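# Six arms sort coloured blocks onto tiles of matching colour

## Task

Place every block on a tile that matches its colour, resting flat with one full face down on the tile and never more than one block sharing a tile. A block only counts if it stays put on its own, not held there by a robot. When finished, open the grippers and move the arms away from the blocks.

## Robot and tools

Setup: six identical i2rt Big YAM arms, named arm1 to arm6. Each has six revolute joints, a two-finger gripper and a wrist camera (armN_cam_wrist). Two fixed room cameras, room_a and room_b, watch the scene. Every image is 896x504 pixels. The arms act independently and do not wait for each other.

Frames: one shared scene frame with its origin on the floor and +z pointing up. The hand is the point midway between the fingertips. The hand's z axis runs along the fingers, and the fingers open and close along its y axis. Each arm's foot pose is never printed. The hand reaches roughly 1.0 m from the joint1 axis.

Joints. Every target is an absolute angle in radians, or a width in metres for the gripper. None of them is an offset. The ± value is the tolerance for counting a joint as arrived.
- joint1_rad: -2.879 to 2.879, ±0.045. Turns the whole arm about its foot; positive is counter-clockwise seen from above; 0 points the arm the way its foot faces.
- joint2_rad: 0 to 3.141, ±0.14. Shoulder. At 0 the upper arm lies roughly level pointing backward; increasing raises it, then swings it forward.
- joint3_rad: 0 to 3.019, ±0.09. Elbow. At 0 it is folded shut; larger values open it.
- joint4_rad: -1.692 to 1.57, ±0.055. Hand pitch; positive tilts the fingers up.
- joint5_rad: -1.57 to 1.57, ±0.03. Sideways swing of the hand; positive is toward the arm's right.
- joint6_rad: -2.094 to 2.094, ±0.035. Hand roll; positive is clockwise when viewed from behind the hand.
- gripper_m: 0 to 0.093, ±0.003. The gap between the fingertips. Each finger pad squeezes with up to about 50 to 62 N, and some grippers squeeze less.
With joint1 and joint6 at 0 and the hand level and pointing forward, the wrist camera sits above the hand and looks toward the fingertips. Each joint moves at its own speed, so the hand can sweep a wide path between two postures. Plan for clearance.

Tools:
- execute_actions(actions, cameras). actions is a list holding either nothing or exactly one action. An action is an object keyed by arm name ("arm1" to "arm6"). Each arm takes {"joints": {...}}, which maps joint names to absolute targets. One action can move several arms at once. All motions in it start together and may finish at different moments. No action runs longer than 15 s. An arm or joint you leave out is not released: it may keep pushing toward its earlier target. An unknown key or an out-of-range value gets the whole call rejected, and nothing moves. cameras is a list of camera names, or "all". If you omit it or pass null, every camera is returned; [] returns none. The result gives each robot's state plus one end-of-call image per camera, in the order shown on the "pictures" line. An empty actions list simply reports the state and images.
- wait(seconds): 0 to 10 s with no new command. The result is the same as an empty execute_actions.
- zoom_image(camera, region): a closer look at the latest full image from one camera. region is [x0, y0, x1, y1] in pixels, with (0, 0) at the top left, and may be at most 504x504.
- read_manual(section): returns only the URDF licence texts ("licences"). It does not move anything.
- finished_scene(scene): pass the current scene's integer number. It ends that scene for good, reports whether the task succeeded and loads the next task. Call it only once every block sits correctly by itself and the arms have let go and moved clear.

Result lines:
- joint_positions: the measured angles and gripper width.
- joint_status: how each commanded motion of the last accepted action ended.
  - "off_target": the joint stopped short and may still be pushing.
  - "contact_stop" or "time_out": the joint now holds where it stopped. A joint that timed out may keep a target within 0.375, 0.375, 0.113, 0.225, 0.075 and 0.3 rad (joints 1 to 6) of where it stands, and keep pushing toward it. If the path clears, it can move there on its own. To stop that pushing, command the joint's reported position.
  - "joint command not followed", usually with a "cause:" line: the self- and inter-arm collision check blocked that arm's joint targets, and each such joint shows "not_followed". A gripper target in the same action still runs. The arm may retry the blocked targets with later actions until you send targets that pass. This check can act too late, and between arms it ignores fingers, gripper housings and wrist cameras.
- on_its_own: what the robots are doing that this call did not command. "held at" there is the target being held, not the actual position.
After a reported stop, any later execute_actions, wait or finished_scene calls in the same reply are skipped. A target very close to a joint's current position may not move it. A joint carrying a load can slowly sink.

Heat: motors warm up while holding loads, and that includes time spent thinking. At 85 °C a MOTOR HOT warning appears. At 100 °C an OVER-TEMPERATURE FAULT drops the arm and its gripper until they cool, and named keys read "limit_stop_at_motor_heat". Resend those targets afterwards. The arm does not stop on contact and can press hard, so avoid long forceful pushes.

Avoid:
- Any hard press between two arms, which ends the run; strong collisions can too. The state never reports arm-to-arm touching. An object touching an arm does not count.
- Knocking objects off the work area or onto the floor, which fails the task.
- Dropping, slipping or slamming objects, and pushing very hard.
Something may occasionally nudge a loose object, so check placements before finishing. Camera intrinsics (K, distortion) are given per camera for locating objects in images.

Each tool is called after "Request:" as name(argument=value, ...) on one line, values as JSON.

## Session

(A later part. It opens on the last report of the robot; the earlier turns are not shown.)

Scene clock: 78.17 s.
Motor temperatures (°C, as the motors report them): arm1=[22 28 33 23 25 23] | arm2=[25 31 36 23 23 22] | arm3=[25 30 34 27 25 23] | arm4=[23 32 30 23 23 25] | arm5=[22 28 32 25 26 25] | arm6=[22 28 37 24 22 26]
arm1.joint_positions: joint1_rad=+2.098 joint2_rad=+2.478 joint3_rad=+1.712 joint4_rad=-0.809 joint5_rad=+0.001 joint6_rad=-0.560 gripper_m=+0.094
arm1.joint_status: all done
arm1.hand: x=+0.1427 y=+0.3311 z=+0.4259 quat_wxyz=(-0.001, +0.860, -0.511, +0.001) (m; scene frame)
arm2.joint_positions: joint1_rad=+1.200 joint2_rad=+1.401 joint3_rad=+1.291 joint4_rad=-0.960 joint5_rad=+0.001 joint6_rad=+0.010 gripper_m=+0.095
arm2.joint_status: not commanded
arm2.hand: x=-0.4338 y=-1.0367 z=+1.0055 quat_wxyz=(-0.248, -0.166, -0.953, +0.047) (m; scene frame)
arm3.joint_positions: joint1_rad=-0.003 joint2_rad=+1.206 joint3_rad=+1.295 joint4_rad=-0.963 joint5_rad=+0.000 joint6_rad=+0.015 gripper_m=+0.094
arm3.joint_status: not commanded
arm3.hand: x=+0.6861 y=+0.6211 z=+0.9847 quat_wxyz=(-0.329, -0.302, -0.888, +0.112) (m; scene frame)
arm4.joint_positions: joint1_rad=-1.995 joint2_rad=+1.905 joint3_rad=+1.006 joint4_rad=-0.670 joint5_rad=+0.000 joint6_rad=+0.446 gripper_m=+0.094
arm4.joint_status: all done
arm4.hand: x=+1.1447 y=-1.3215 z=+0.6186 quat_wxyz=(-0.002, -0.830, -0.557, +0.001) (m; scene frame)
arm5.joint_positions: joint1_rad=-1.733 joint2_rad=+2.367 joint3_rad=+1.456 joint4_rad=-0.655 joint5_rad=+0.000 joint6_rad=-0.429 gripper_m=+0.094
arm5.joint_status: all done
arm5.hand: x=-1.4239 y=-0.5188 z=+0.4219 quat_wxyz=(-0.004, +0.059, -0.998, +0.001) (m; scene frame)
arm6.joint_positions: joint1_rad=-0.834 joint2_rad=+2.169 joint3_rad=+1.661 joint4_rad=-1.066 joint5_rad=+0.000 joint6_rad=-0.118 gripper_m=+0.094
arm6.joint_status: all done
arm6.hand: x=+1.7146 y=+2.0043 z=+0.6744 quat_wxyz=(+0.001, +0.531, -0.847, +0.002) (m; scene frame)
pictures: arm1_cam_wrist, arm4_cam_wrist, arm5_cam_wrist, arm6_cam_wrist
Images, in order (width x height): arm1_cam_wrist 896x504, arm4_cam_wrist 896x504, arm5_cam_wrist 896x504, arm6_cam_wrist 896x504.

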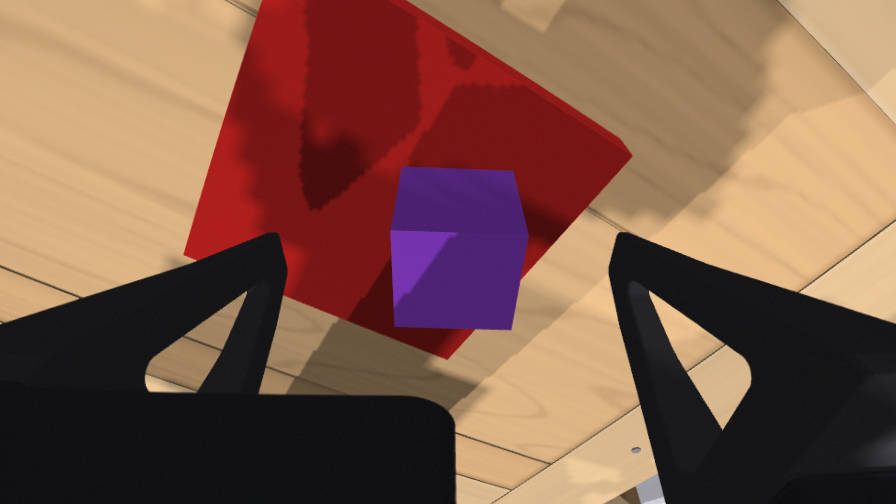

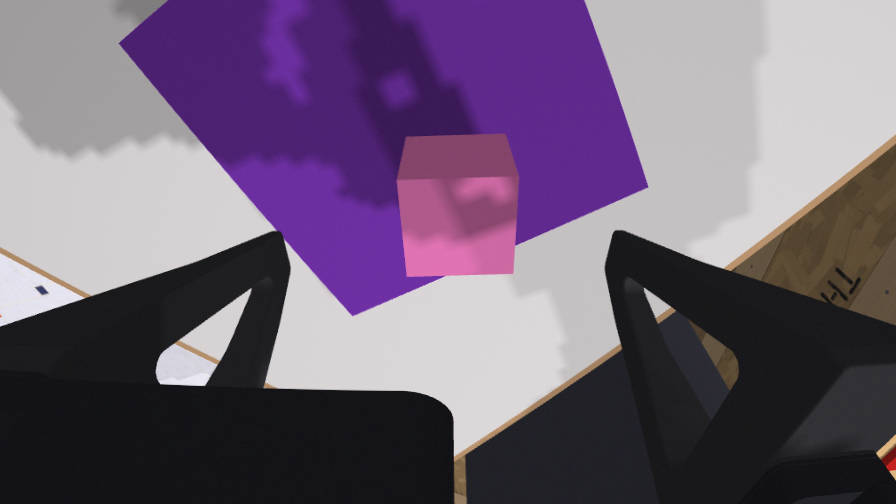

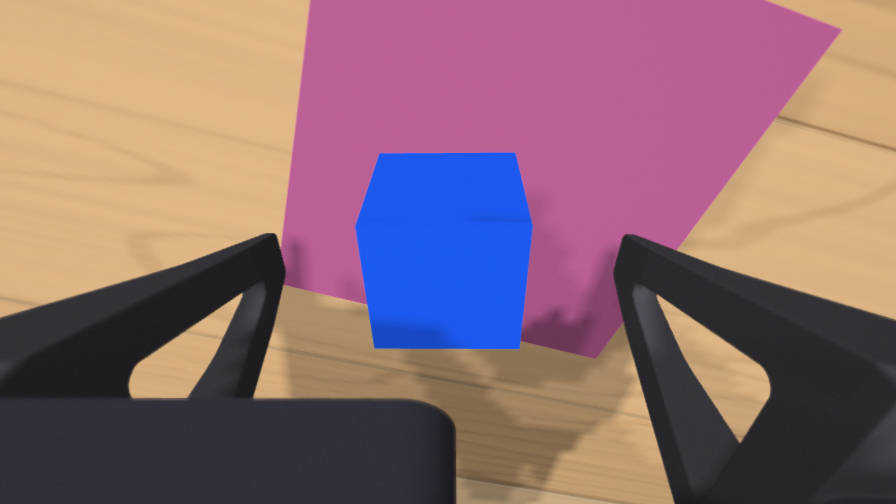

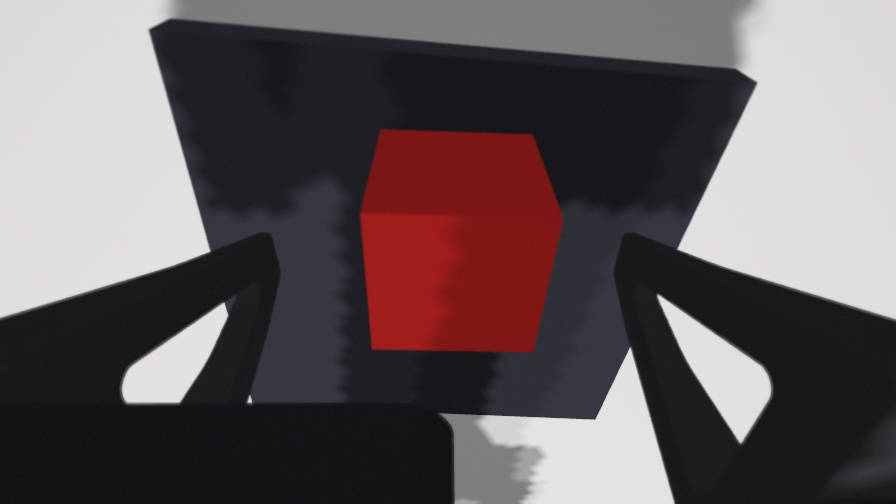

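Request:
execute_actions(actions=[{"arm1":{"joints":{"joint2_rad":2.512}},"arm4":{"joints":{"joint2_rad":1.985,"joint3_rad":0.985,"joint4_rad":-0.57,"joint6_rad":0.43}},"arm5":{"joints":{"gripper_m":0.025}},"arm6":{"joints":{"gripper_m":0.029}}}], cameras=["arm4_cam_wrist"])

Request:
execute_actions(actions=[{"arm1":{"joints":{"gripper_m":0.02}},"arm5":{"joints":{"joint2_rad":2.0,"joint4_rad":-1.0}},"arm6":{"joints":{"joint2_rad":1.9,"joint4_rad":-1.3}}}], cameras=["arm1_cam_wrist"])

Scene clock: 89.87 s.
Motor temperatures (°C, as the motors report them): arm1=[22 28 33 23 25 23] | arm2=[25 31 36 23 23 22] | arm3=[25 30 34 27 25 23] | arm4=[23 32 29 23 23 25] | arm5=[22 28 32 25 26 25] | arm6=[22 29 36 24 22 26]
arm1.joint_positions: joint1_rad=+2.098 joint2_rad=+2.488 joint3_rad=+1.712 joint4_rad=-0.809 joint5_rad=+0.001 joint6_rad=-0.560 gripper_m=+0.094
arm1.joint_status: all done
arm1.hand: x=+0.1425 y=+0.3277 z=+0.4196 quat_wxyz=(+0.003, +0.860, -0.511, +0.003) (m; scene frame)
arm2.joint_positions: joint1_rad=+1.200 joint2_rad=+1.401 joint3_rad=+1.291 joint4_rad=-0.960 joint5_rad=+0.001 joint6_rad=+0.010 gripper_m=+0.095
arm2.joint_status: not commanded
arm2.hand: x=-0.4338 y=-1.0367 z=+1.0055 quat_wxyz=(-0.248, -0.166, -0.953, +0.047) (m; scene frame)
arm3.joint_positions: joint1_rad=-0.003 joint2_rad=+1.206 joint3_rad=+1.295 joint4_rad=-0.963 joint5_rad=+0.000 joint6_rad=+0.015 gripper_m=+0.094
arm3.joint_status: not commanded
arm3.hand: x=+0.6861 y=+0.6211 z=+0.9847 quat_wxyz=(-0.329, -0.302, -0.888, +0.112) (m; scene frame)
arm4.joint_positions: joint1_rad=-1.995 joint2_rad=+1.981 joint3_rad=+0.987 joint4_rad=-0.580 joint5_rad=+0.000 joint6_rad=+0.444 gripper_m=+0.094
arm4.joint_status: all done
arm4.hand: x=+1.1444 y=-1.3162 z=+0.5823 quat_wxyz=(+0.000, -0.829, -0.559, +0.000) (m; scene frame)
arm5.joint_positions: joint1_rad=-1.733 joint2_rad=+2.367 joint3_rad=+1.456 joint4_rad=-0.654 joint5_rad=+0.000 joint6_rad=-0.430 gripper_m=+0.037
arm5.joint_status: gripper_m off_target (ended at +0.037, target +0.025)
arm5.hand: x=-1.4238 y=-0.5188 z=+0.4219 quat_wxyz=(-0.004, +0.059, -0.998, +0.001) (m; scene frame)
arm6.joint_positions: joint1_rad=-0.834 joint2_rad=+2.169 joint3_rad=+1.661 joint4_rad=-1.066 joint5_rad=+0.000 joint6_rad=-0.119 gripper_m=+0.042
arm6.joint_status: gripper_m off_target (ended at +0.042, target +0.029)
arm6.hand: x=+1.7146 y=+2.0043 z=+0.6744 quat_wxyz=(+0.001, +0.531, -0.847, +0.002) (m; scene frame)
pictures: arm4_cam_wrist
Images, in order (width x height): arm4_cam_wrist 896x504.

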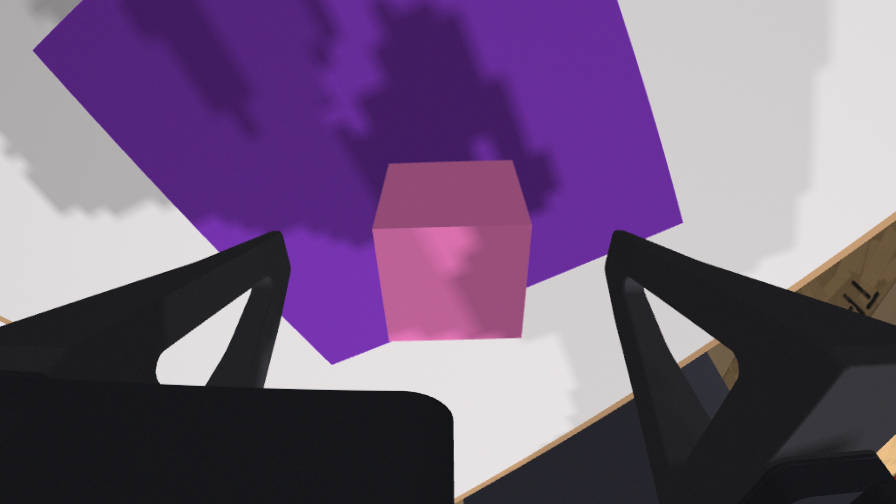

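Scene clock: 91.27 s.
Motor temperatures (°C, as the motors report them): arm1=[22 28 33 23 25 23] | arm2=[25 31 36 23 23 22] | arm3=[25 30 34 27 25 23] | arm4=[23 32 29 23 23 25] | arm5=[22 28 32 25 26 25] | arm6=[22 29 36 24 22 26]
arm1.joint_positions: joint1_rad=+2.098 joint2_rad=+2.488 joint3_rad=+1.712 joint4_rad=-0.809 joint5_rad=+0.000 joint6_rad=-0.560 gripper_m=+0.031
arm1.joint_status: gripper_m off_target (ended at +0.031, target +0.020)
arm1.hand: x=+0.1424 y=+0.3277 z=+0.4196 quat_wxyz=(+0.003, +0.860, -0.510, +0.003) (m; scene frame)
arm2.joint_positions: joint1_rad=+1.200 joint2_rad=+1.401 joint3_rad=+1.291 joint4_rad=-0.960 joint5_rad=+0.001 joint6_rad=+0.010 gripper_m=+0.095
arm2.joint_status: not commanded
arm2.hand: x=-0.4338 y=-1.0367 z=+1.0055 quat_wxyz=(-0.248, -0.166, -0.953, +0.047) (m; scene frame)
arm3.joint_positions: joint1_rad=-0.003 joint2_rad=+1.206 joint3_rad=+1.295 joint4_rad=-0.963 joint5_rad=+0.000 joint6_rad=+0.015 gripper_m=+0.094
arm3.joint_status: not commanded
arm3.hand: x=+0.6861 y=+0.6211 z=+0.9847 quat_wxyz=(-0.329, -0.302, -0.888, +0.112) (m; scene frame)
arm4.joint_positions: joint1_rad=-1.995 joint2_rad=+1.981 joint3_rad=+0.987 joint4_rad=-0.580 joint5_rad=+0.000 joint6_rad=+0.444 gripper_m=+0.094
arm4.joint_status: not commanded
arm4.hand: x=+1.1444 y=-1.3162 z=+0.5823 quat_wxyz=(+0.000, -0.829, -0.559, +0.000) (m; scene frame)
arm5.joint_positions: joint1_rad=-1.733 joint2_rad=+1.991 joint3_rad=+1.464 joint4_rad=-0.992 joint5_rad=+0.000 joint6_rad=-0.430 gripper_m=+0.037
arm5.joint_status: all done
arm5.hand: x=-1.4191 y=-0.5208 z=+0.6338 quat_wxyz=(-0.026, +0.059, -0.998, +0.009) (m; scene frame)
arm6.joint_positions: joint1_rad=-0.834 joint2_rad=+1.904 joint3_rad=+1.654 joint4_rad=-1.291 joint5_rad=+0.000 joint6_rad=-0.119 gripper_m=+0.042
arm6.joint_status: all done
arm6.hand: x=+1.6945 y=+1.9738 z=+0.8270 quat_wxyz=(-0.014, +0.531, -0.847, -0.005) (m; scene frame)
pictures: arm1_cam_wrist
Images, in order (width x height): arm1_cam_wrist 896x504.

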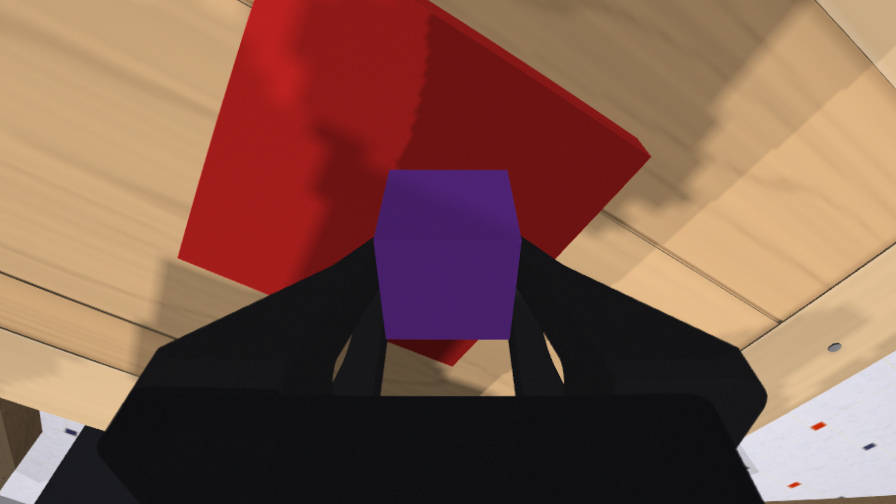

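Request:
execute_actions(actions=[{"arm1":{"joints":{"joint2_rad":2.1,"joint4_rad":-1.15}},"arm3":{"joints":{"joint2_rad":0.9}},"arm4":{"joints":{"gripper_m":0.023}},"arm5":{"joints":{"joint1_rad":-0.8,"joint2_rad":1.4,"joint3_rad":1.3,"joint4_rad":-0.95,"joint6_rad":0}},"arm6":{"joints":{"joint1_rad":0.5,"joint2_rad":1.5,"joint3_rad":1.35,"joint4_rad":-0.95,"joint6_rad":0}}}], cameras=[])

Request:
execute_actions(actions=[{"arm1":{"joints":{"joint1_rad":-0.05,"joint2_rad":1.4,"joint3_rad":1.3,"joint4_rad":-0.95,"joint6_rad":0}},"arm4":{"joints":{"joint2_rad":1.4,"joint3_rad":1.02,"joint4_rad":-1.1}},"arm5":{"joints":{"joint1_rad":0.68}},"arm6":{"joints":{"joint1_rad":2.1,"joint2_rad":1.4,"joint3_rad":1.3}}}], cameras=["arm1_cam_wrist","arm4_cam_wrist","arm5_cam_wrist","arm6_cam_wrist"])

Scene clock: 111.43 s.
Motor temperatures (°C, as the motors report them): arm1=[22 28 33 23 25 23] | arm2=[25 31 37 23 23 22] | arm3=[25 30 35 27 25 23] | arm4=[23 32 28 23 23 25] | arm5=[22 28 33 25 26 25] | arm6=[22 28 36 24 22 26]
arm1.joint_positions: joint1_rad=+2.098 joint2_rad=+2.095 joint3_rad=+1.727 joint4_rad=-1.142 joint5_rad=+0.000 joint6_rad=-0.560 gripper_m=+0.031
arm1.joint_status: all done
arm1.hand: x=+0.1423 y=+0.3352 z=+0.6677 quat_wxyz=(-0.030, +0.860, -0.510, -0.014) (m; scene frame)
arm2.joint_positions: joint1_rad=+1.200 joint2_rad=+1.401 joint3_rad=+1.291 joint4_rad=-0.960 joint5_rad=+0.001 joint6_rad=+0.010 gripper_m=+0.095
arm2.joint_status: not commanded
arm2.hand: x=-0.4338 y=-1.0367 z=+1.0055 quat_wxyz=(-0.248, -0.166, -0.953, +0.047) (m; scene frame)
arm3.joint_positions: joint1_rad=-0.003 joint2_rad=+0.907 joint3_rad=+1.295 joint4_rad=-0.963 joint5_rad=+0.000 joint6_rad=+0.015 gripper_m=+0.094
arm3.joint_status: all done
arm3.hand: x=+0.6163 y=+0.6750 z=+1.1112 quat_wxyz=(-0.458, -0.281, -0.829, +0.153) (m; scene frame)
arm4.joint_positions: joint1_rad=-1.995 joint2_rad=+1.981 joint3_rad=+0.987 joint4_rad=-0.580 joint5_rad=+0.000 joint6_rad=+0.443 gripper_m=+0.037
arm4.joint_status: gripper_m off_target (ended at +0.037, target +0.023)
arm4.hand: x=+1.1444 y=-1.3163 z=+0.5823 quat_wxyz=(+0.000, -0.829, -0.559, +0.000) (m; scene frame)
arm5.joint_positions: joint1_rad=-0.799 joint2_rad=+1.392 joint3_rad=+1.289 joint4_rad=-0.951 joint5_rad=-0.003 joint6_rad=-0.011 gripper_m=+0.037
arm5.joint_status: all done
arm5.hand: x=-1.5485 y=-0.0375 z=+0.8849 quat_wxyz=(-0.245, +0.301, -0.918, -0.078) (m; scene frame)
arm6.joint_positions: joint1_rad=+0.507 joint2_rad=+1.502 joint3_rad=+1.357 joint4_rad=-0.956 joint5_rad=+0.000 joint6_rad=-0.013 gripper_m=+0.042
arm6.joint_status: all done
arm6.hand: x=+0.9921 y=+1.8758 z=+0.9379 quat_wxyz=(-0.092, +0.899, -0.373, -0.212) (m; scene frame)
pictures: none
No camera images: the call's "cameras" was empty. Leave "cameras" out to get every camera's image.

Scene clock: 113.53 s.
Motor temperatures (°C, as the motors report them): arm1=[22 28 33 23 25 23] | arm2=[25 31 37 23 23 22] | arm3=[25 30 35 27 25 23] | arm4=[23 32 29 23 23 25] | arm5=[22 28 33 25 26 25] | arm6=[22 28 37 24 22 26]
arm1.joint_positions: joint1_rad=-0.055 joint2_rad=+1.402 joint3_rad=+1.298 joint4_rad=-0.953 joint5_rad=+0.000 joint6_rad=-0.009 gripper_m=+0.031
arm1.joint_status: all done
arm1.hand: x=+0.5230 y=-0.6218 z=+0.8841 quat_wxyz=(-0.241, -0.302, -0.919, +0.079) (m; scene frame)
arm2.joint_positions: joint1_rad=+1.200 joint2_rad=+1.401 joint3_rad=+1.291 joint4_rad=-0.960 joint5_rad=+0.001 joint6_rad=+0.010 gripper_m=+0.095
arm2.joint_status: not commanded
arm2.hand: x=-0.4338 y=-1.0367 z=+1.0055 quat_wxyz=(-0.248, -0.166, -0.953, +0.047) (m; scene frame)
arm3.joint_positions: joint1_rad=-0.003 joint2_rad=+0.907 joint3_rad=+1.295 joint4_rad=-0.963 joint5_rad=+0.000 joint6_rad=+0.015 gripper_m=+0.094
arm3.joint_status: not commanded
arm3.hand: x=+0.6163 y=+0.6750 z=+1.1112 quat_wxyz=(-0.458, -0.281, -0.829, +0.153) (m; scene frame)
arm4.joint_positions: joint1_rad=-1.995 joint2_rad=+1.390 joint3_rad=+0.991 joint4_rad=-1.091 joint5_rad=+0.000 joint6_rad=+0.443 gripper_m=+0.037
arm4.joint_status: all done
arm4.hand: x=+1.1414 y=-1.2656 z=+0.8192 quat_wxyz=(-0.036, -0.829, -0.558, +0.021) (m; scene frame)
arm5.joint_positions: joint1_rad=+0.686 joint2_rad=+1.400 joint3_rad=+1.289 joint4_rad=-0.951 joint5_rad=-0.002 joint6_rad=-0.009 gripper_m=+0.037
arm5.joint_status: all done
arm5.hand: x=-2.2408 y=+0.1078 z=+0.8783 quat_wxyz=(-0.126, +0.844, -0.474, -0.217) (m; scene frame)
arm6.joint_positions: joint1_rad=+2.107 joint2_rad=+1.412 joint3_rad=+1.299 joint4_rad=-0.956 joint5_rad=+0.000 joint6_rad=-0.010 gripper_m=+0.042
arm6.joint_status: all done
arm6.hand: x=+1.0104 y=+1.1015 z=+0.9569 quat_wxyz=(+0.097, +0.890, +0.382, -0.228) (m; scene frame)
pictures: arm1_cam_wrist, arm4_cam_wrist, arm5_cam_wrist, arm6_cam_wrist
Images, in order (width x height): arm1_cam_wrist 896x504, arm4_cam_wrist 896x504, arm5_cam_wrist 896x504, arm6_cam_wrist 896x504.

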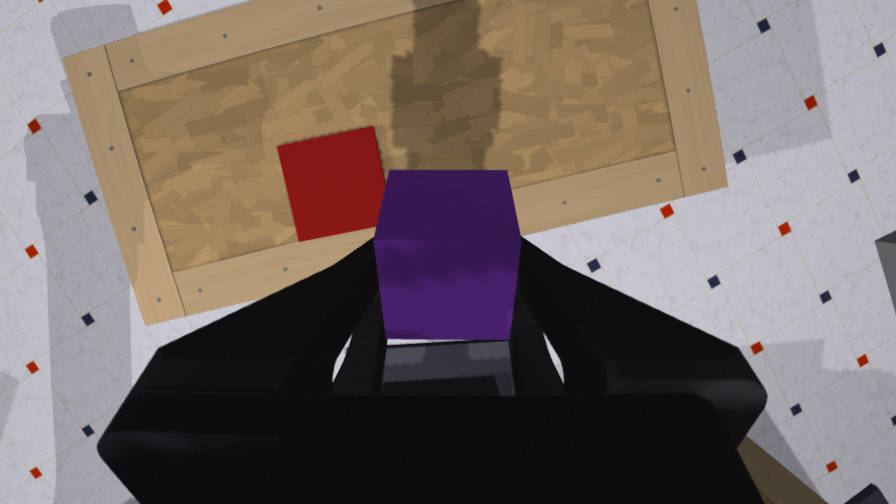

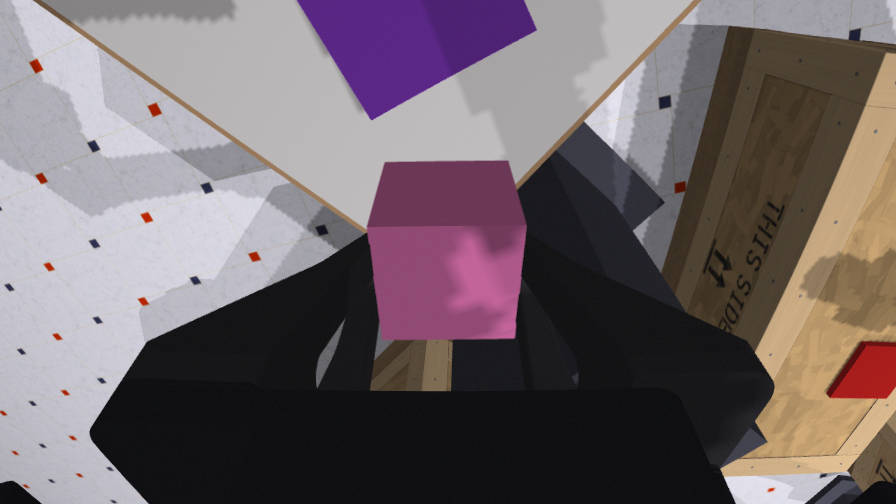

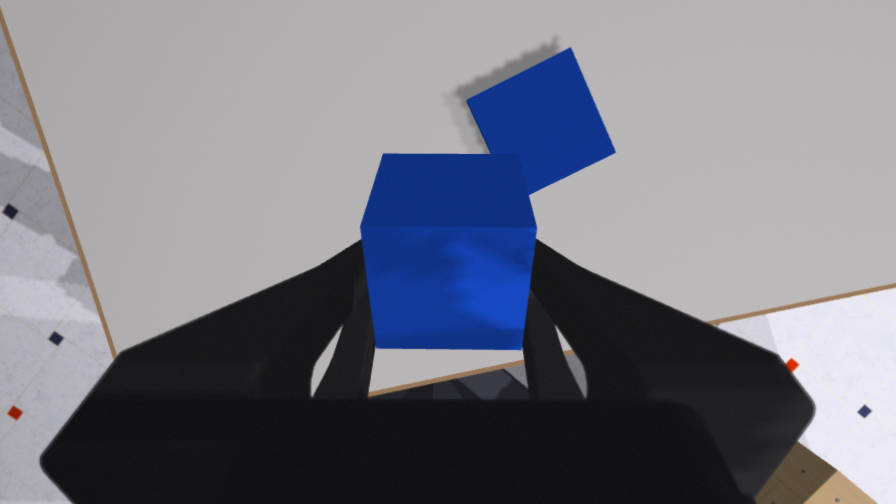

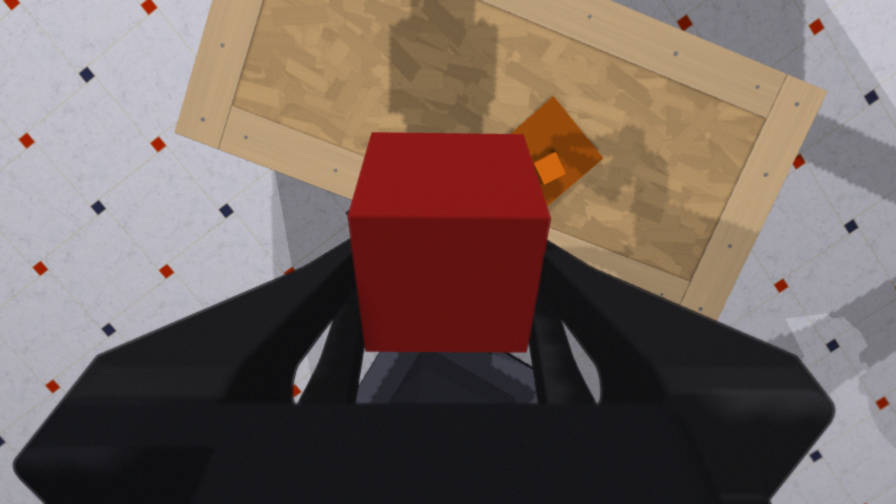

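Request:
execute_actions(actions=[{"arm1":{"joints":{"joint1_rad":-0.095,"joint2_rad":2.5,"joint3_rad":1.83,"joint4_rad":-0.85}},"arm4":{"joints":{"joint1_rad":-0.05,"joint2_rad":1.4,"joint3_rad":1.3,"joint4_rad":-0.95,"joint6_rad":0}},"arm5":{"joints":{"joint1_rad":0.54,"joint2_rad":2.0,"joint3_rad":1.72,"joint4_rad":-1.25,"joint6_rad":-0.6}},"arm6":{"joints":{"joint1_rad":2.14,"joint2_rad":2.63,"joint3_rad":1.94,"joint4_rad":-0.81}}}], cameras=["arm1_cam_wrist","arm4_cam_wrist","arm5_cam_wrist","arm6_cam_wrist"])

Scene clock: 133.33 s.
Motor temperatures (°C, as the motors report them): arm1=[22 27 34 23 25 23] | arm2=[25 31 37 23 23 22] | arm3=[25 29 35 27 25 23] | arm4=[23 31 31 23 23 25] | arm5=[22 27 35 25 26 25] | arm6=[22 28 37 24 22 26]
arm1.joint_positions: joint1_rad=-0.093 joint2_rad=+2.517 joint3_rad=+1.801 joint4_rad=-0.850 joint5_rad=+0.000 joint6_rad=-0.009 gripper_m=+0.031
arm1.joint_status: all done
arm1.hand: x=+0.6144 y=-0.7184 z=+0.4223 quat_wxyz=(-0.003, -0.329, -0.944, -0.002) (m; scene frame)
arm2.joint_positions: joint1_rad=+1.200 joint2_rad=+1.401 joint3_rad=+1.291 joint4_rad=-0.960 joint5_rad=+0.001 joint6_rad=+0.010 gripper_m=+0.095
arm2.joint_status: not commanded
arm2.hand: x=-0.4338 y=-1.0367 z=+1.0055 quat_wxyz=(-0.248, -0.166, -0.953, +0.047) (m; scene frame)
arm3.joint_positions: joint1_rad=-0.003 joint2_rad=+0.907 joint3_rad=+1.295 joint4_rad=-0.963 joint5_rad=+0.000 joint6_rad=+0.015 gripper_m=+0.094
arm3.joint_status: not commanded
arm3.hand: x=+0.6163 y=+0.6750 z=+1.1112 quat_wxyz=(-0.458, -0.281, -0.829, +0.153) (m; scene frame)
arm4.joint_positions: joint1_rad=-0.048 joint2_rad=+1.405 joint3_rad=+1.275 joint4_rad=-0.949 joint5_rad=+0.000 joint6_rad=+0.012 gripper_m=+0.037
arm4.joint_status: all done
arm4.hand: x=+1.5918 y=-0.6542 z=+0.9445 quat_wxyz=(-0.237, +0.204, -0.948, -0.053) (m; scene frame)
arm5.joint_positions: joint1_rad=+0.537 joint2_rad=+2.027 joint3_rad=+1.669 joint4_rad=-1.242 joint5_rad=+0.000 joint6_rad=-0.589 gripper_m=+0.037
arm5.joint_status: all done
arm5.hand: x=-2.1988 y=+0.2136 z=+0.6816 quat_wxyz=(+0.010, +0.956, -0.293, +0.011) (m; scene frame)
arm6.joint_positions: joint1_rad=+2.139 joint2_rad=+2.649 joint3_rad=+1.904 joint4_rad=-0.810 joint5_rad=+0.000 joint6_rad=-0.009 gripper_m=+0.041
arm6.joint_status: all done
arm6.hand: x=+0.9263 y=+0.9815 z=+0.4456 quat_wxyz=(+0.005, +0.913, +0.409, -0.006) (m; scene frame)
pictures: arm1_cam_wrist, arm4_cam_wrist, arm5_cam_wrist, arm6_cam_wrist
Images, in order (width x height): arm1_cam_wrist 896x504, arm4_cam_wrist 896x504, arm5_cam_wrist 896x504, arm6_cam_wrist 896x504.

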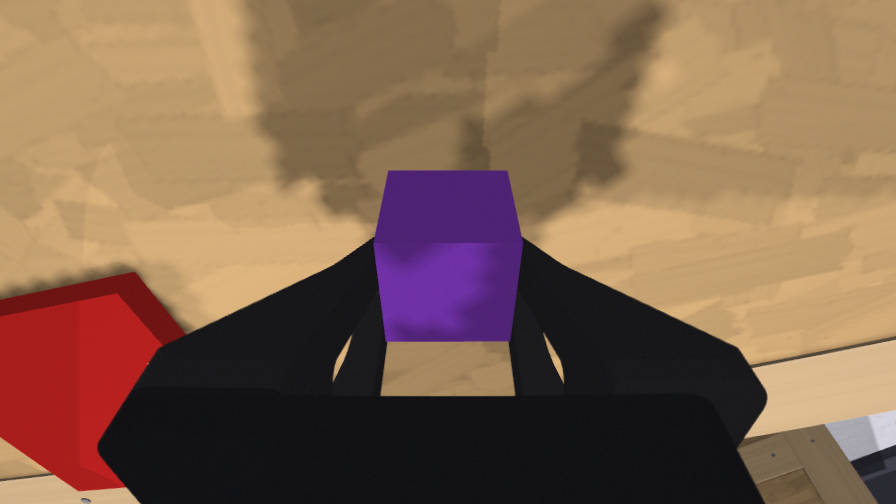

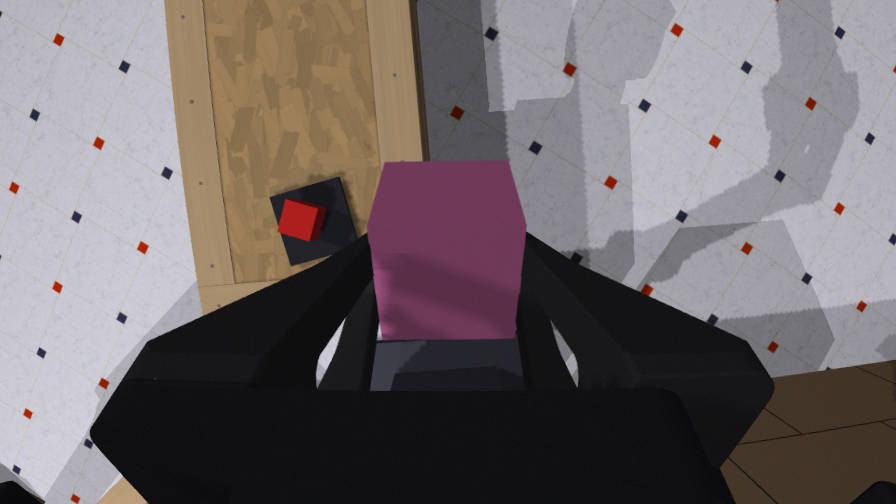

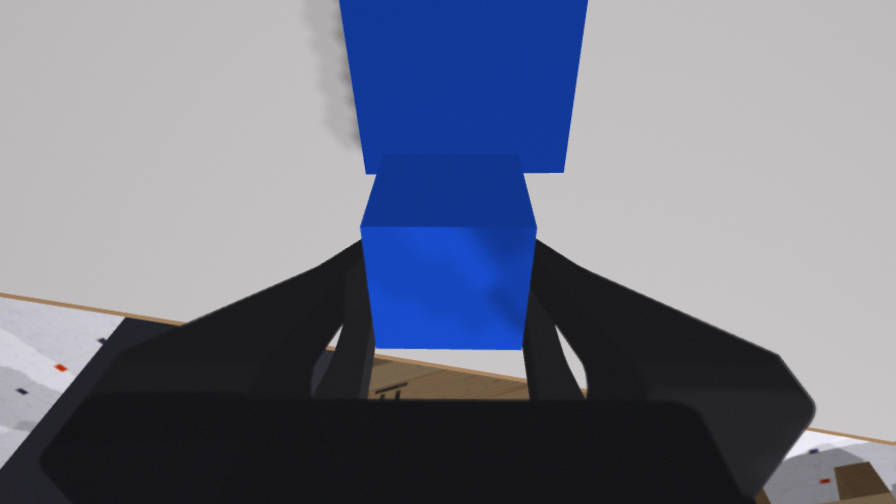

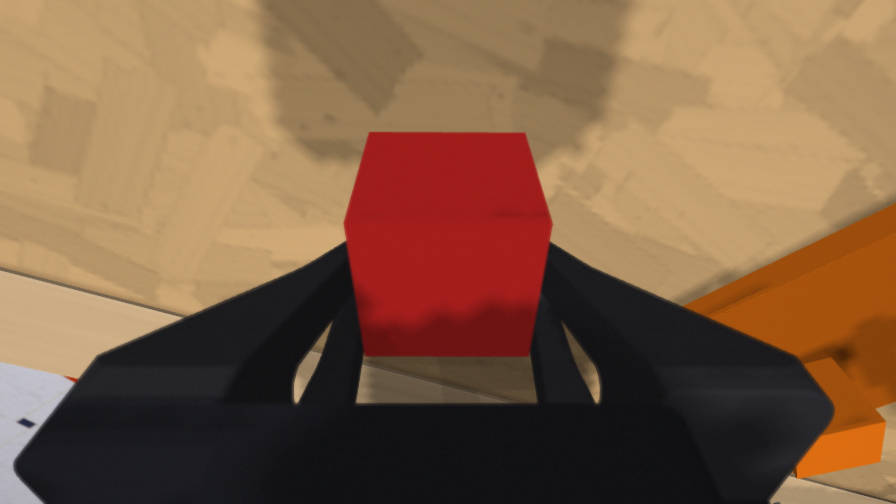

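Request:
execute_actions(actions=[{"arm1":{"joints":{"joint2_rad":2.558,"joint4_rad":-0.825}},"arm4":{"joints":{"joint1_rad":0.9}},"arm5":{"joints":{"joint1_rad":0.525,"joint2_rad":2.135,"joint3_rad":1.605,"joint4_rad":-1.015}},"arm6":{"joints":{"joint2_rad":2.7,"joint4_rad":-0.775}}}], cameras=["arm1_cam_wrist","arm5_cam_wrist","arm6_cam_wrist"])

Scene clock: 148.30 s.
Motor temperatures (°C, as the motors report them): arm1=[22 29 33 23 25 23] | arm2=[25 31 37 23 23 22] | arm3=[25 29 35 27 25 23] | arm4=[23 31 32 23 23 25] | arm5=[22 28 36 25 26 25] | arm6=[22 29 37 24 22 26]
arm1.joint_positions: joint1_rad=-0.093 joint2_rad=+2.540 joint3_rad=+1.801 joint4_rad=-0.835 joint5_rad=+0.000 joint6_rad=-0.009 gripper_m=+0.031
arm1.joint_status: all done
arm1.hand: x=+0.6112 y=-0.7157 z=+0.4078 quat_wxyz=(+0.001, -0.329, -0.944, -0.003) (m; scene frame)
arm2.joint_positions: joint1_rad=+1.200 joint2_rad=+1.401 joint3_rad=+1.291 joint4_rad=-0.960 joint5_rad=+0.001 joint6_rad=+0.010 gripper_m=+0.095
arm2.joint_status: not commanded
arm2.hand: x=-0.4338 y=-1.0367 z=+1.0055 quat_wxyz=(-0.248, -0.166, -0.953, +0.047) (m; scene frame)
arm3.joint_positions: joint1_rad=-0.003 joint2_rad=+0.907 joint3_rad=+1.295 joint4_rad=-0.963 joint5_rad=+0.000 joint6_rad=+0.015 gripper_m=+0.094
arm3.joint_status: not commanded
arm3.hand: x=+0.6163 y=+0.6750 z=+1.1112 quat_wxyz=(-0.458, -0.281, -0.829, +0.153) (m; scene frame)
arm4.joint_positions: joint1_rad=+0.900 joint2_rad=+1.405 joint3_rad=+1.275 joint4_rad=-0.949 joint5_rad=+0.000 joint6_rad=+0.012 gripper_m=+0.037
arm4.joint_status: all done
arm4.hand: x=+1.2171 y=-0.3615 z=+0.9437 quat_wxyz=(-0.186, +0.614, -0.751, -0.155) (m; scene frame)
arm5.joint_positions: joint1_rad=+0.531 joint2_rad=+2.150 joint3_rad=+1.596 joint4_rad=-1.025 joint5_rad=+0.000 joint6_rad=-0.589 gripper_m=+0.037
arm5.joint_status: all done
arm5.hand: x=-2.1980 y=+0.2233 z=+0.5838 quat_wxyz=(+0.002, +0.955, -0.296, +0.004) (m; scene frame)
arm6.joint_positions: joint1_rad=+2.139 joint2_rad=+2.693 joint3_rad=+1.907 joint4_rad=-0.782 joint5_rad=+0.000 joint6_rad=-0.009 gripper_m=+0.041
arm6.joint_status: all done
arm6.hand: x=+0.9325 y=+0.9882 z=+0.4181 quat_wxyz=(+0.002, +0.913, +0.409, +0.000) (m; scene frame)
pictures: arm1_cam_wrist, arm5_cam_wrist, arm6_cam_wrist
Images, in order (width x height): arm1_cam_wrist 896x504, arm5_cam_wrist 896x504, arm6_cam_wrist 896x504.

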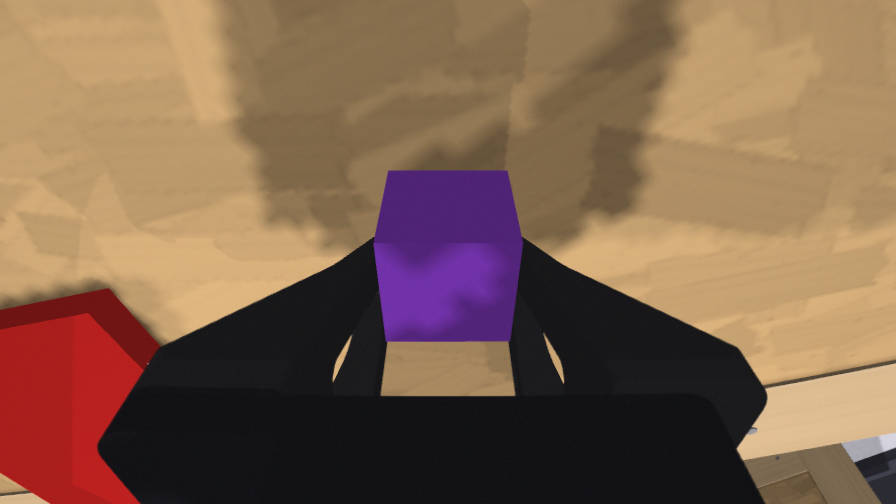

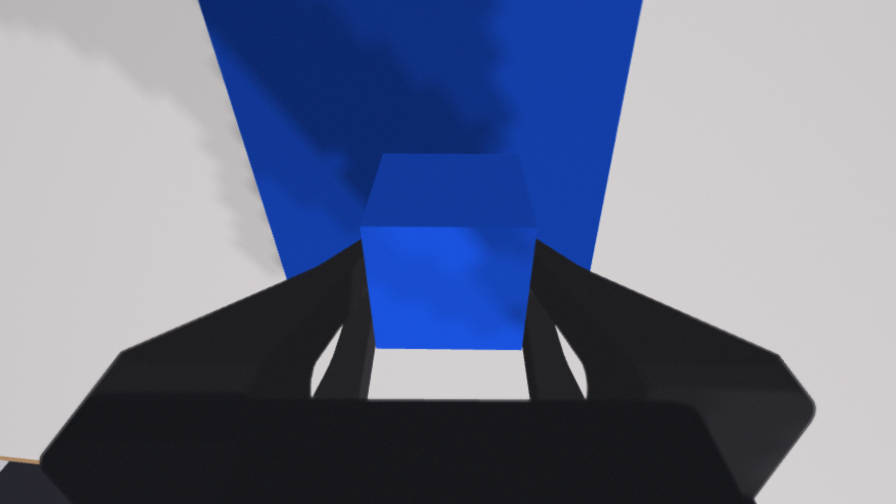

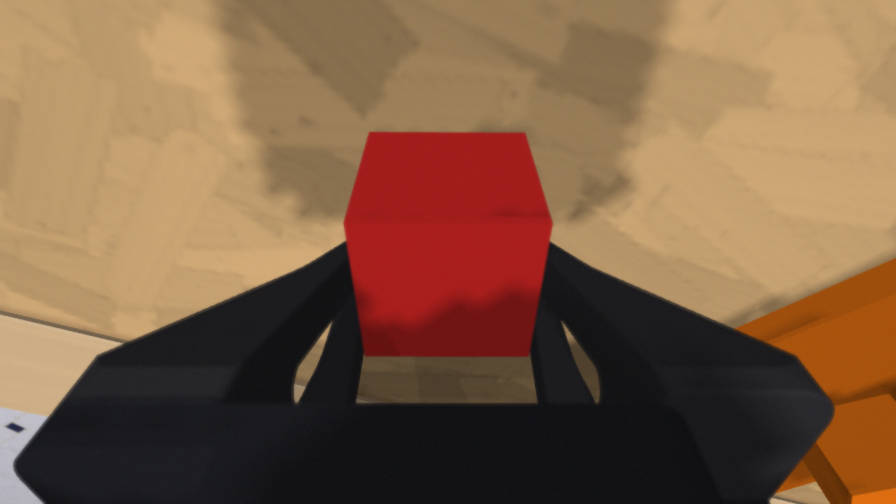

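Request:
execute_actions(actions=[{"arm1":{"joints":{"gripper_m":0.07}},"arm5":{"joints":{"joint2_rad":2.178}},"arm6":{"joints":{"gripper_m":0.08}}}], cameras=["arm1_cam_wrist","arm6_cam_wrist"])

Request:
execute_actions(actions=[{"arm1":{"joints":{"joint2_rad":2.1,"joint4_rad":-1.2}},"arm6":{"joints":{"joint2_rad":2.25,"joint4_rad":-1.15}}}], cameras=["arm5_cam_wrist"])

Scene clock: 160.17 s.
Motor temperatures (°C, as the motors report them): arm1=[22 29 33 23 25 23] | arm2=[25 31 37 23 23 22] | arm3=[25 29 35 27 25 23] | arm4=[23 31 33 23 23 25] | arm5=[22 29 34 25 26 25] | arm6=[22 30 37 24 22 26]
arm1.joint_positions: joint1_rad=-0.093 joint2_rad=+2.540 joint3_rad=+1.801 joint4_rad=-0.835 joint5_rad=+0.000 joint6_rad=-0.009 gripper_m=+0.070
arm1.joint_status: all done
arm1.hand: x=+0.6112 y=-0.7157 z=+0.4078 quat_wxyz=(+0.001, -0.329, -0.944, -0.003) (m; scene frame)
arm2.joint_positions: joint1_rad=+1.200 joint2_rad=+1.401 joint3_rad=+1.291 joint4_rad=-0.960 joint5_rad=+0.001 joint6_rad=+0.010 gripper_m=+0.095
arm2.joint_status: not commanded
arm2.hand: x=-0.4338 y=-1.0367 z=+1.0055 quat_wxyz=(-0.248, -0.166, -0.953, +0.047) (m; scene frame)
arm3.joint_positions: joint1_rad=-0.003 joint2_rad=+0.907 joint3_rad=+1.295 joint4_rad=-0.963 joint5_rad=+0.000 joint6_rad=+0.015 gripper_m=+0.094
arm3.joint_status: not commanded
arm3.hand: x=+0.6163 y=+0.6750 z=+1.1112 quat_wxyz=(-0.458, -0.281, -0.829, +0.153) (m; scene frame)
arm4.joint_positions: joint1_rad=+0.900 joint2_rad=+1.405 joint3_rad=+1.275 joint4_rad=-0.949 joint5_rad=+0.000 joint6_rad=+0.012 gripper_m=+0.037
arm4.joint_status: not commanded
arm4.hand: x=+1.2171 y=-0.3615 z=+0.9437 quat_wxyz=(-0.186, +0.614, -0.751, -0.155) (m; scene frame)
arm5.joint_positions: joint1_rad=+0.531 joint2_rad=+2.154 joint3_rad=+1.596 joint4_rad=-1.024 joint5_rad=+0.000 joint6_rad=-0.589 gripper_m=+0.037
arm5.joint_status: all done
arm5.hand: x=-2.1979 y=+0.2229 z=+0.5818 quat_wxyz=(+0.003, +0.955, -0.296, +0.005) (m; scene frame)
arm6.joint_positions: joint1_rad=+2.139 joint2_rad=+2.693 joint3_rad=+1.907 joint4_rad=-0.782 joint5_rad=+0.000 joint6_rad=-0.009 gripper_m=+0.080
arm6.joint_status: all done
arm6.hand: x=+0.9325 y=+0.9882 z=+0.4181 quat_wxyz=(+0.002, +0.913, +0.409, +0.000) (m; scene frame)
pictures: arm1_cam_wrist, arm6_cam_wrist
Images, in order (width x height): arm1_cam_wrist 896x504, arm6_cam_wrist 896x504.

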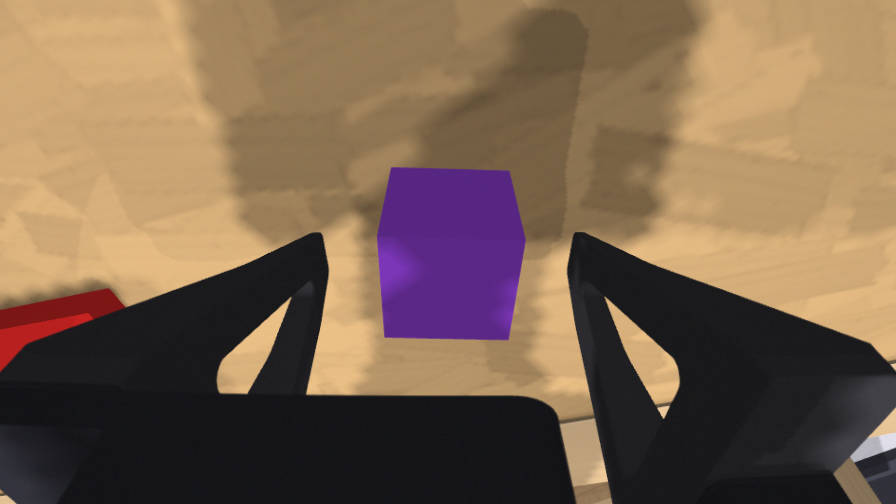

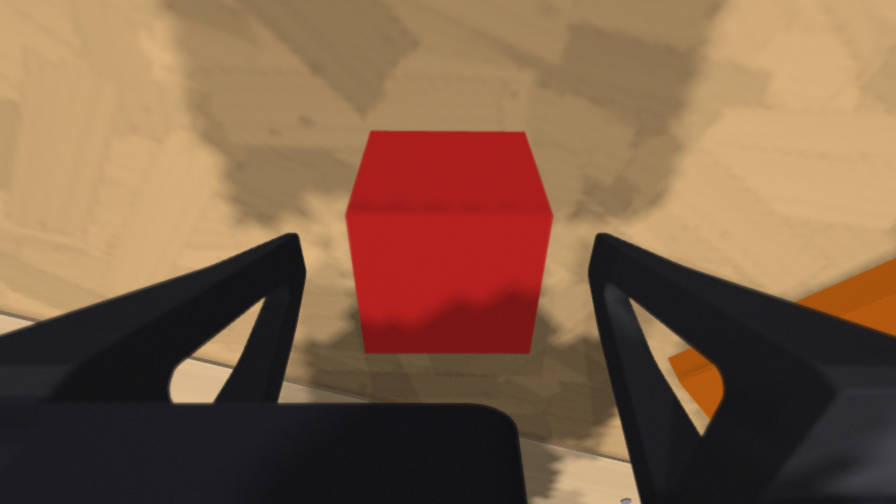

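Scene clock: 161.87 s.
Motor temperatures (°C, as the motors report them): arm1=[22 29 33 23 25 23] | arm2=[25 31 37 23 23 22] | arm3=[25 29 35 27 25 23] | arm4=[23 31 33 23 23 25] | arm5=[22 29 34 25 26 25] | arm6=[22 30 37 24 22 26]
arm1.joint_positions: joint1_rad=-0.093 joint2_rad=+2.095 joint3_rad=+1.822 joint4_rad=-1.192 joint5_rad=+0.000 joint6_rad=-0.009 gripper_m=+0.070
arm1.joint_status: all done
arm1.hand: x=+0.6183 y=-0.7235 z=+0.6988 quat_wxyz=(-0.050, -0.329, -0.943, +0.015) (m; scene frame)
arm2.joint_positions: joint1_rad=+1.200 joint2_rad=+1.401 joint3_rad=+1.291 joint4_rad=-0.960 joint5_rad=+0.001 joint6_rad=+0.010 gripper_m=+0.095
arm2.joint_status: not commanded
arm2.hand: x=-0.4338 y=-1.0367 z=+1.0055 quat_wxyz=(-0.248, -0.166, -0.953, +0.047) (m; scene frame)
arm3.joint_positions: joint1_rad=-0.003 joint2_rad=+0.907 joint3_rad=+1.295 joint4_rad=-0.963 joint5_rad=+0.000 joint6_rad=+0.015 gripper_m=+0.094
arm3.joint_status: not commanded
arm3.hand: x=+0.6163 y=+0.6750 z=+1.1112 quat_wxyz=(-0.458, -0.281, -0.829, +0.153) (m; scene frame)
arm4.joint_positions: joint1_rad=+0.900 joint2_rad=+1.405 joint3_rad=+1.275 joint4_rad=-0.949 joint5_rad=+0.000 joint6_rad=+0.012 gripper_m=+0.037
arm4.joint_status: not commanded
arm4.hand: x=+1.2171 y=-0.3615 z=+0.9437 quat_wxyz=(-0.186, +0.614, -0.751, -0.155) (m; scene frame)
arm5.joint_positions: joint1_rad=+0.531 joint2_rad=+2.154 joint3_rad=+1.596 joint4_rad=-1.024 joint5_rad=+0.000 joint6_rad=-0.589 gripper_m=+0.037
arm5.joint_status: not commanded
arm5.hand: x=-2.1979 y=+0.2229 z=+0.5818 quat_wxyz=(+0.003, +0.955, -0.296, +0.005) (m; scene frame)
arm6.joint_positions: joint1_rad=+2.139 joint2_rad=+2.263 joint3_rad=+1.931 joint4_rad=-1.142 joint5_rad=+0.000 joint6_rad=-0.009 gripper_m=+0.080
arm6.joint_status: all done
arm6.hand: x=+0.9065 y=+0.9609 z=+0.7099 quat_wxyz=(+0.021, +0.912, +0.408, -0.043) (m; scene frame)
pictures: arm5_cam_wrist
Images, in order (width x height): arm5_cam_wrist 896x504.

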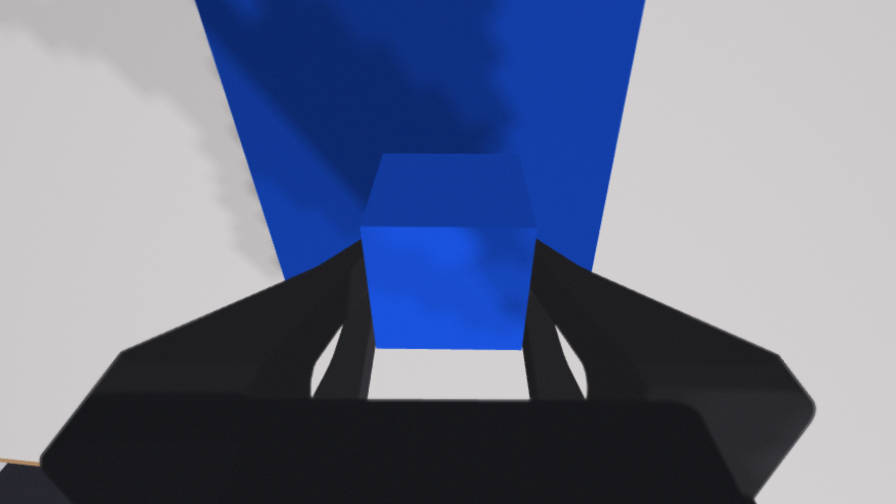

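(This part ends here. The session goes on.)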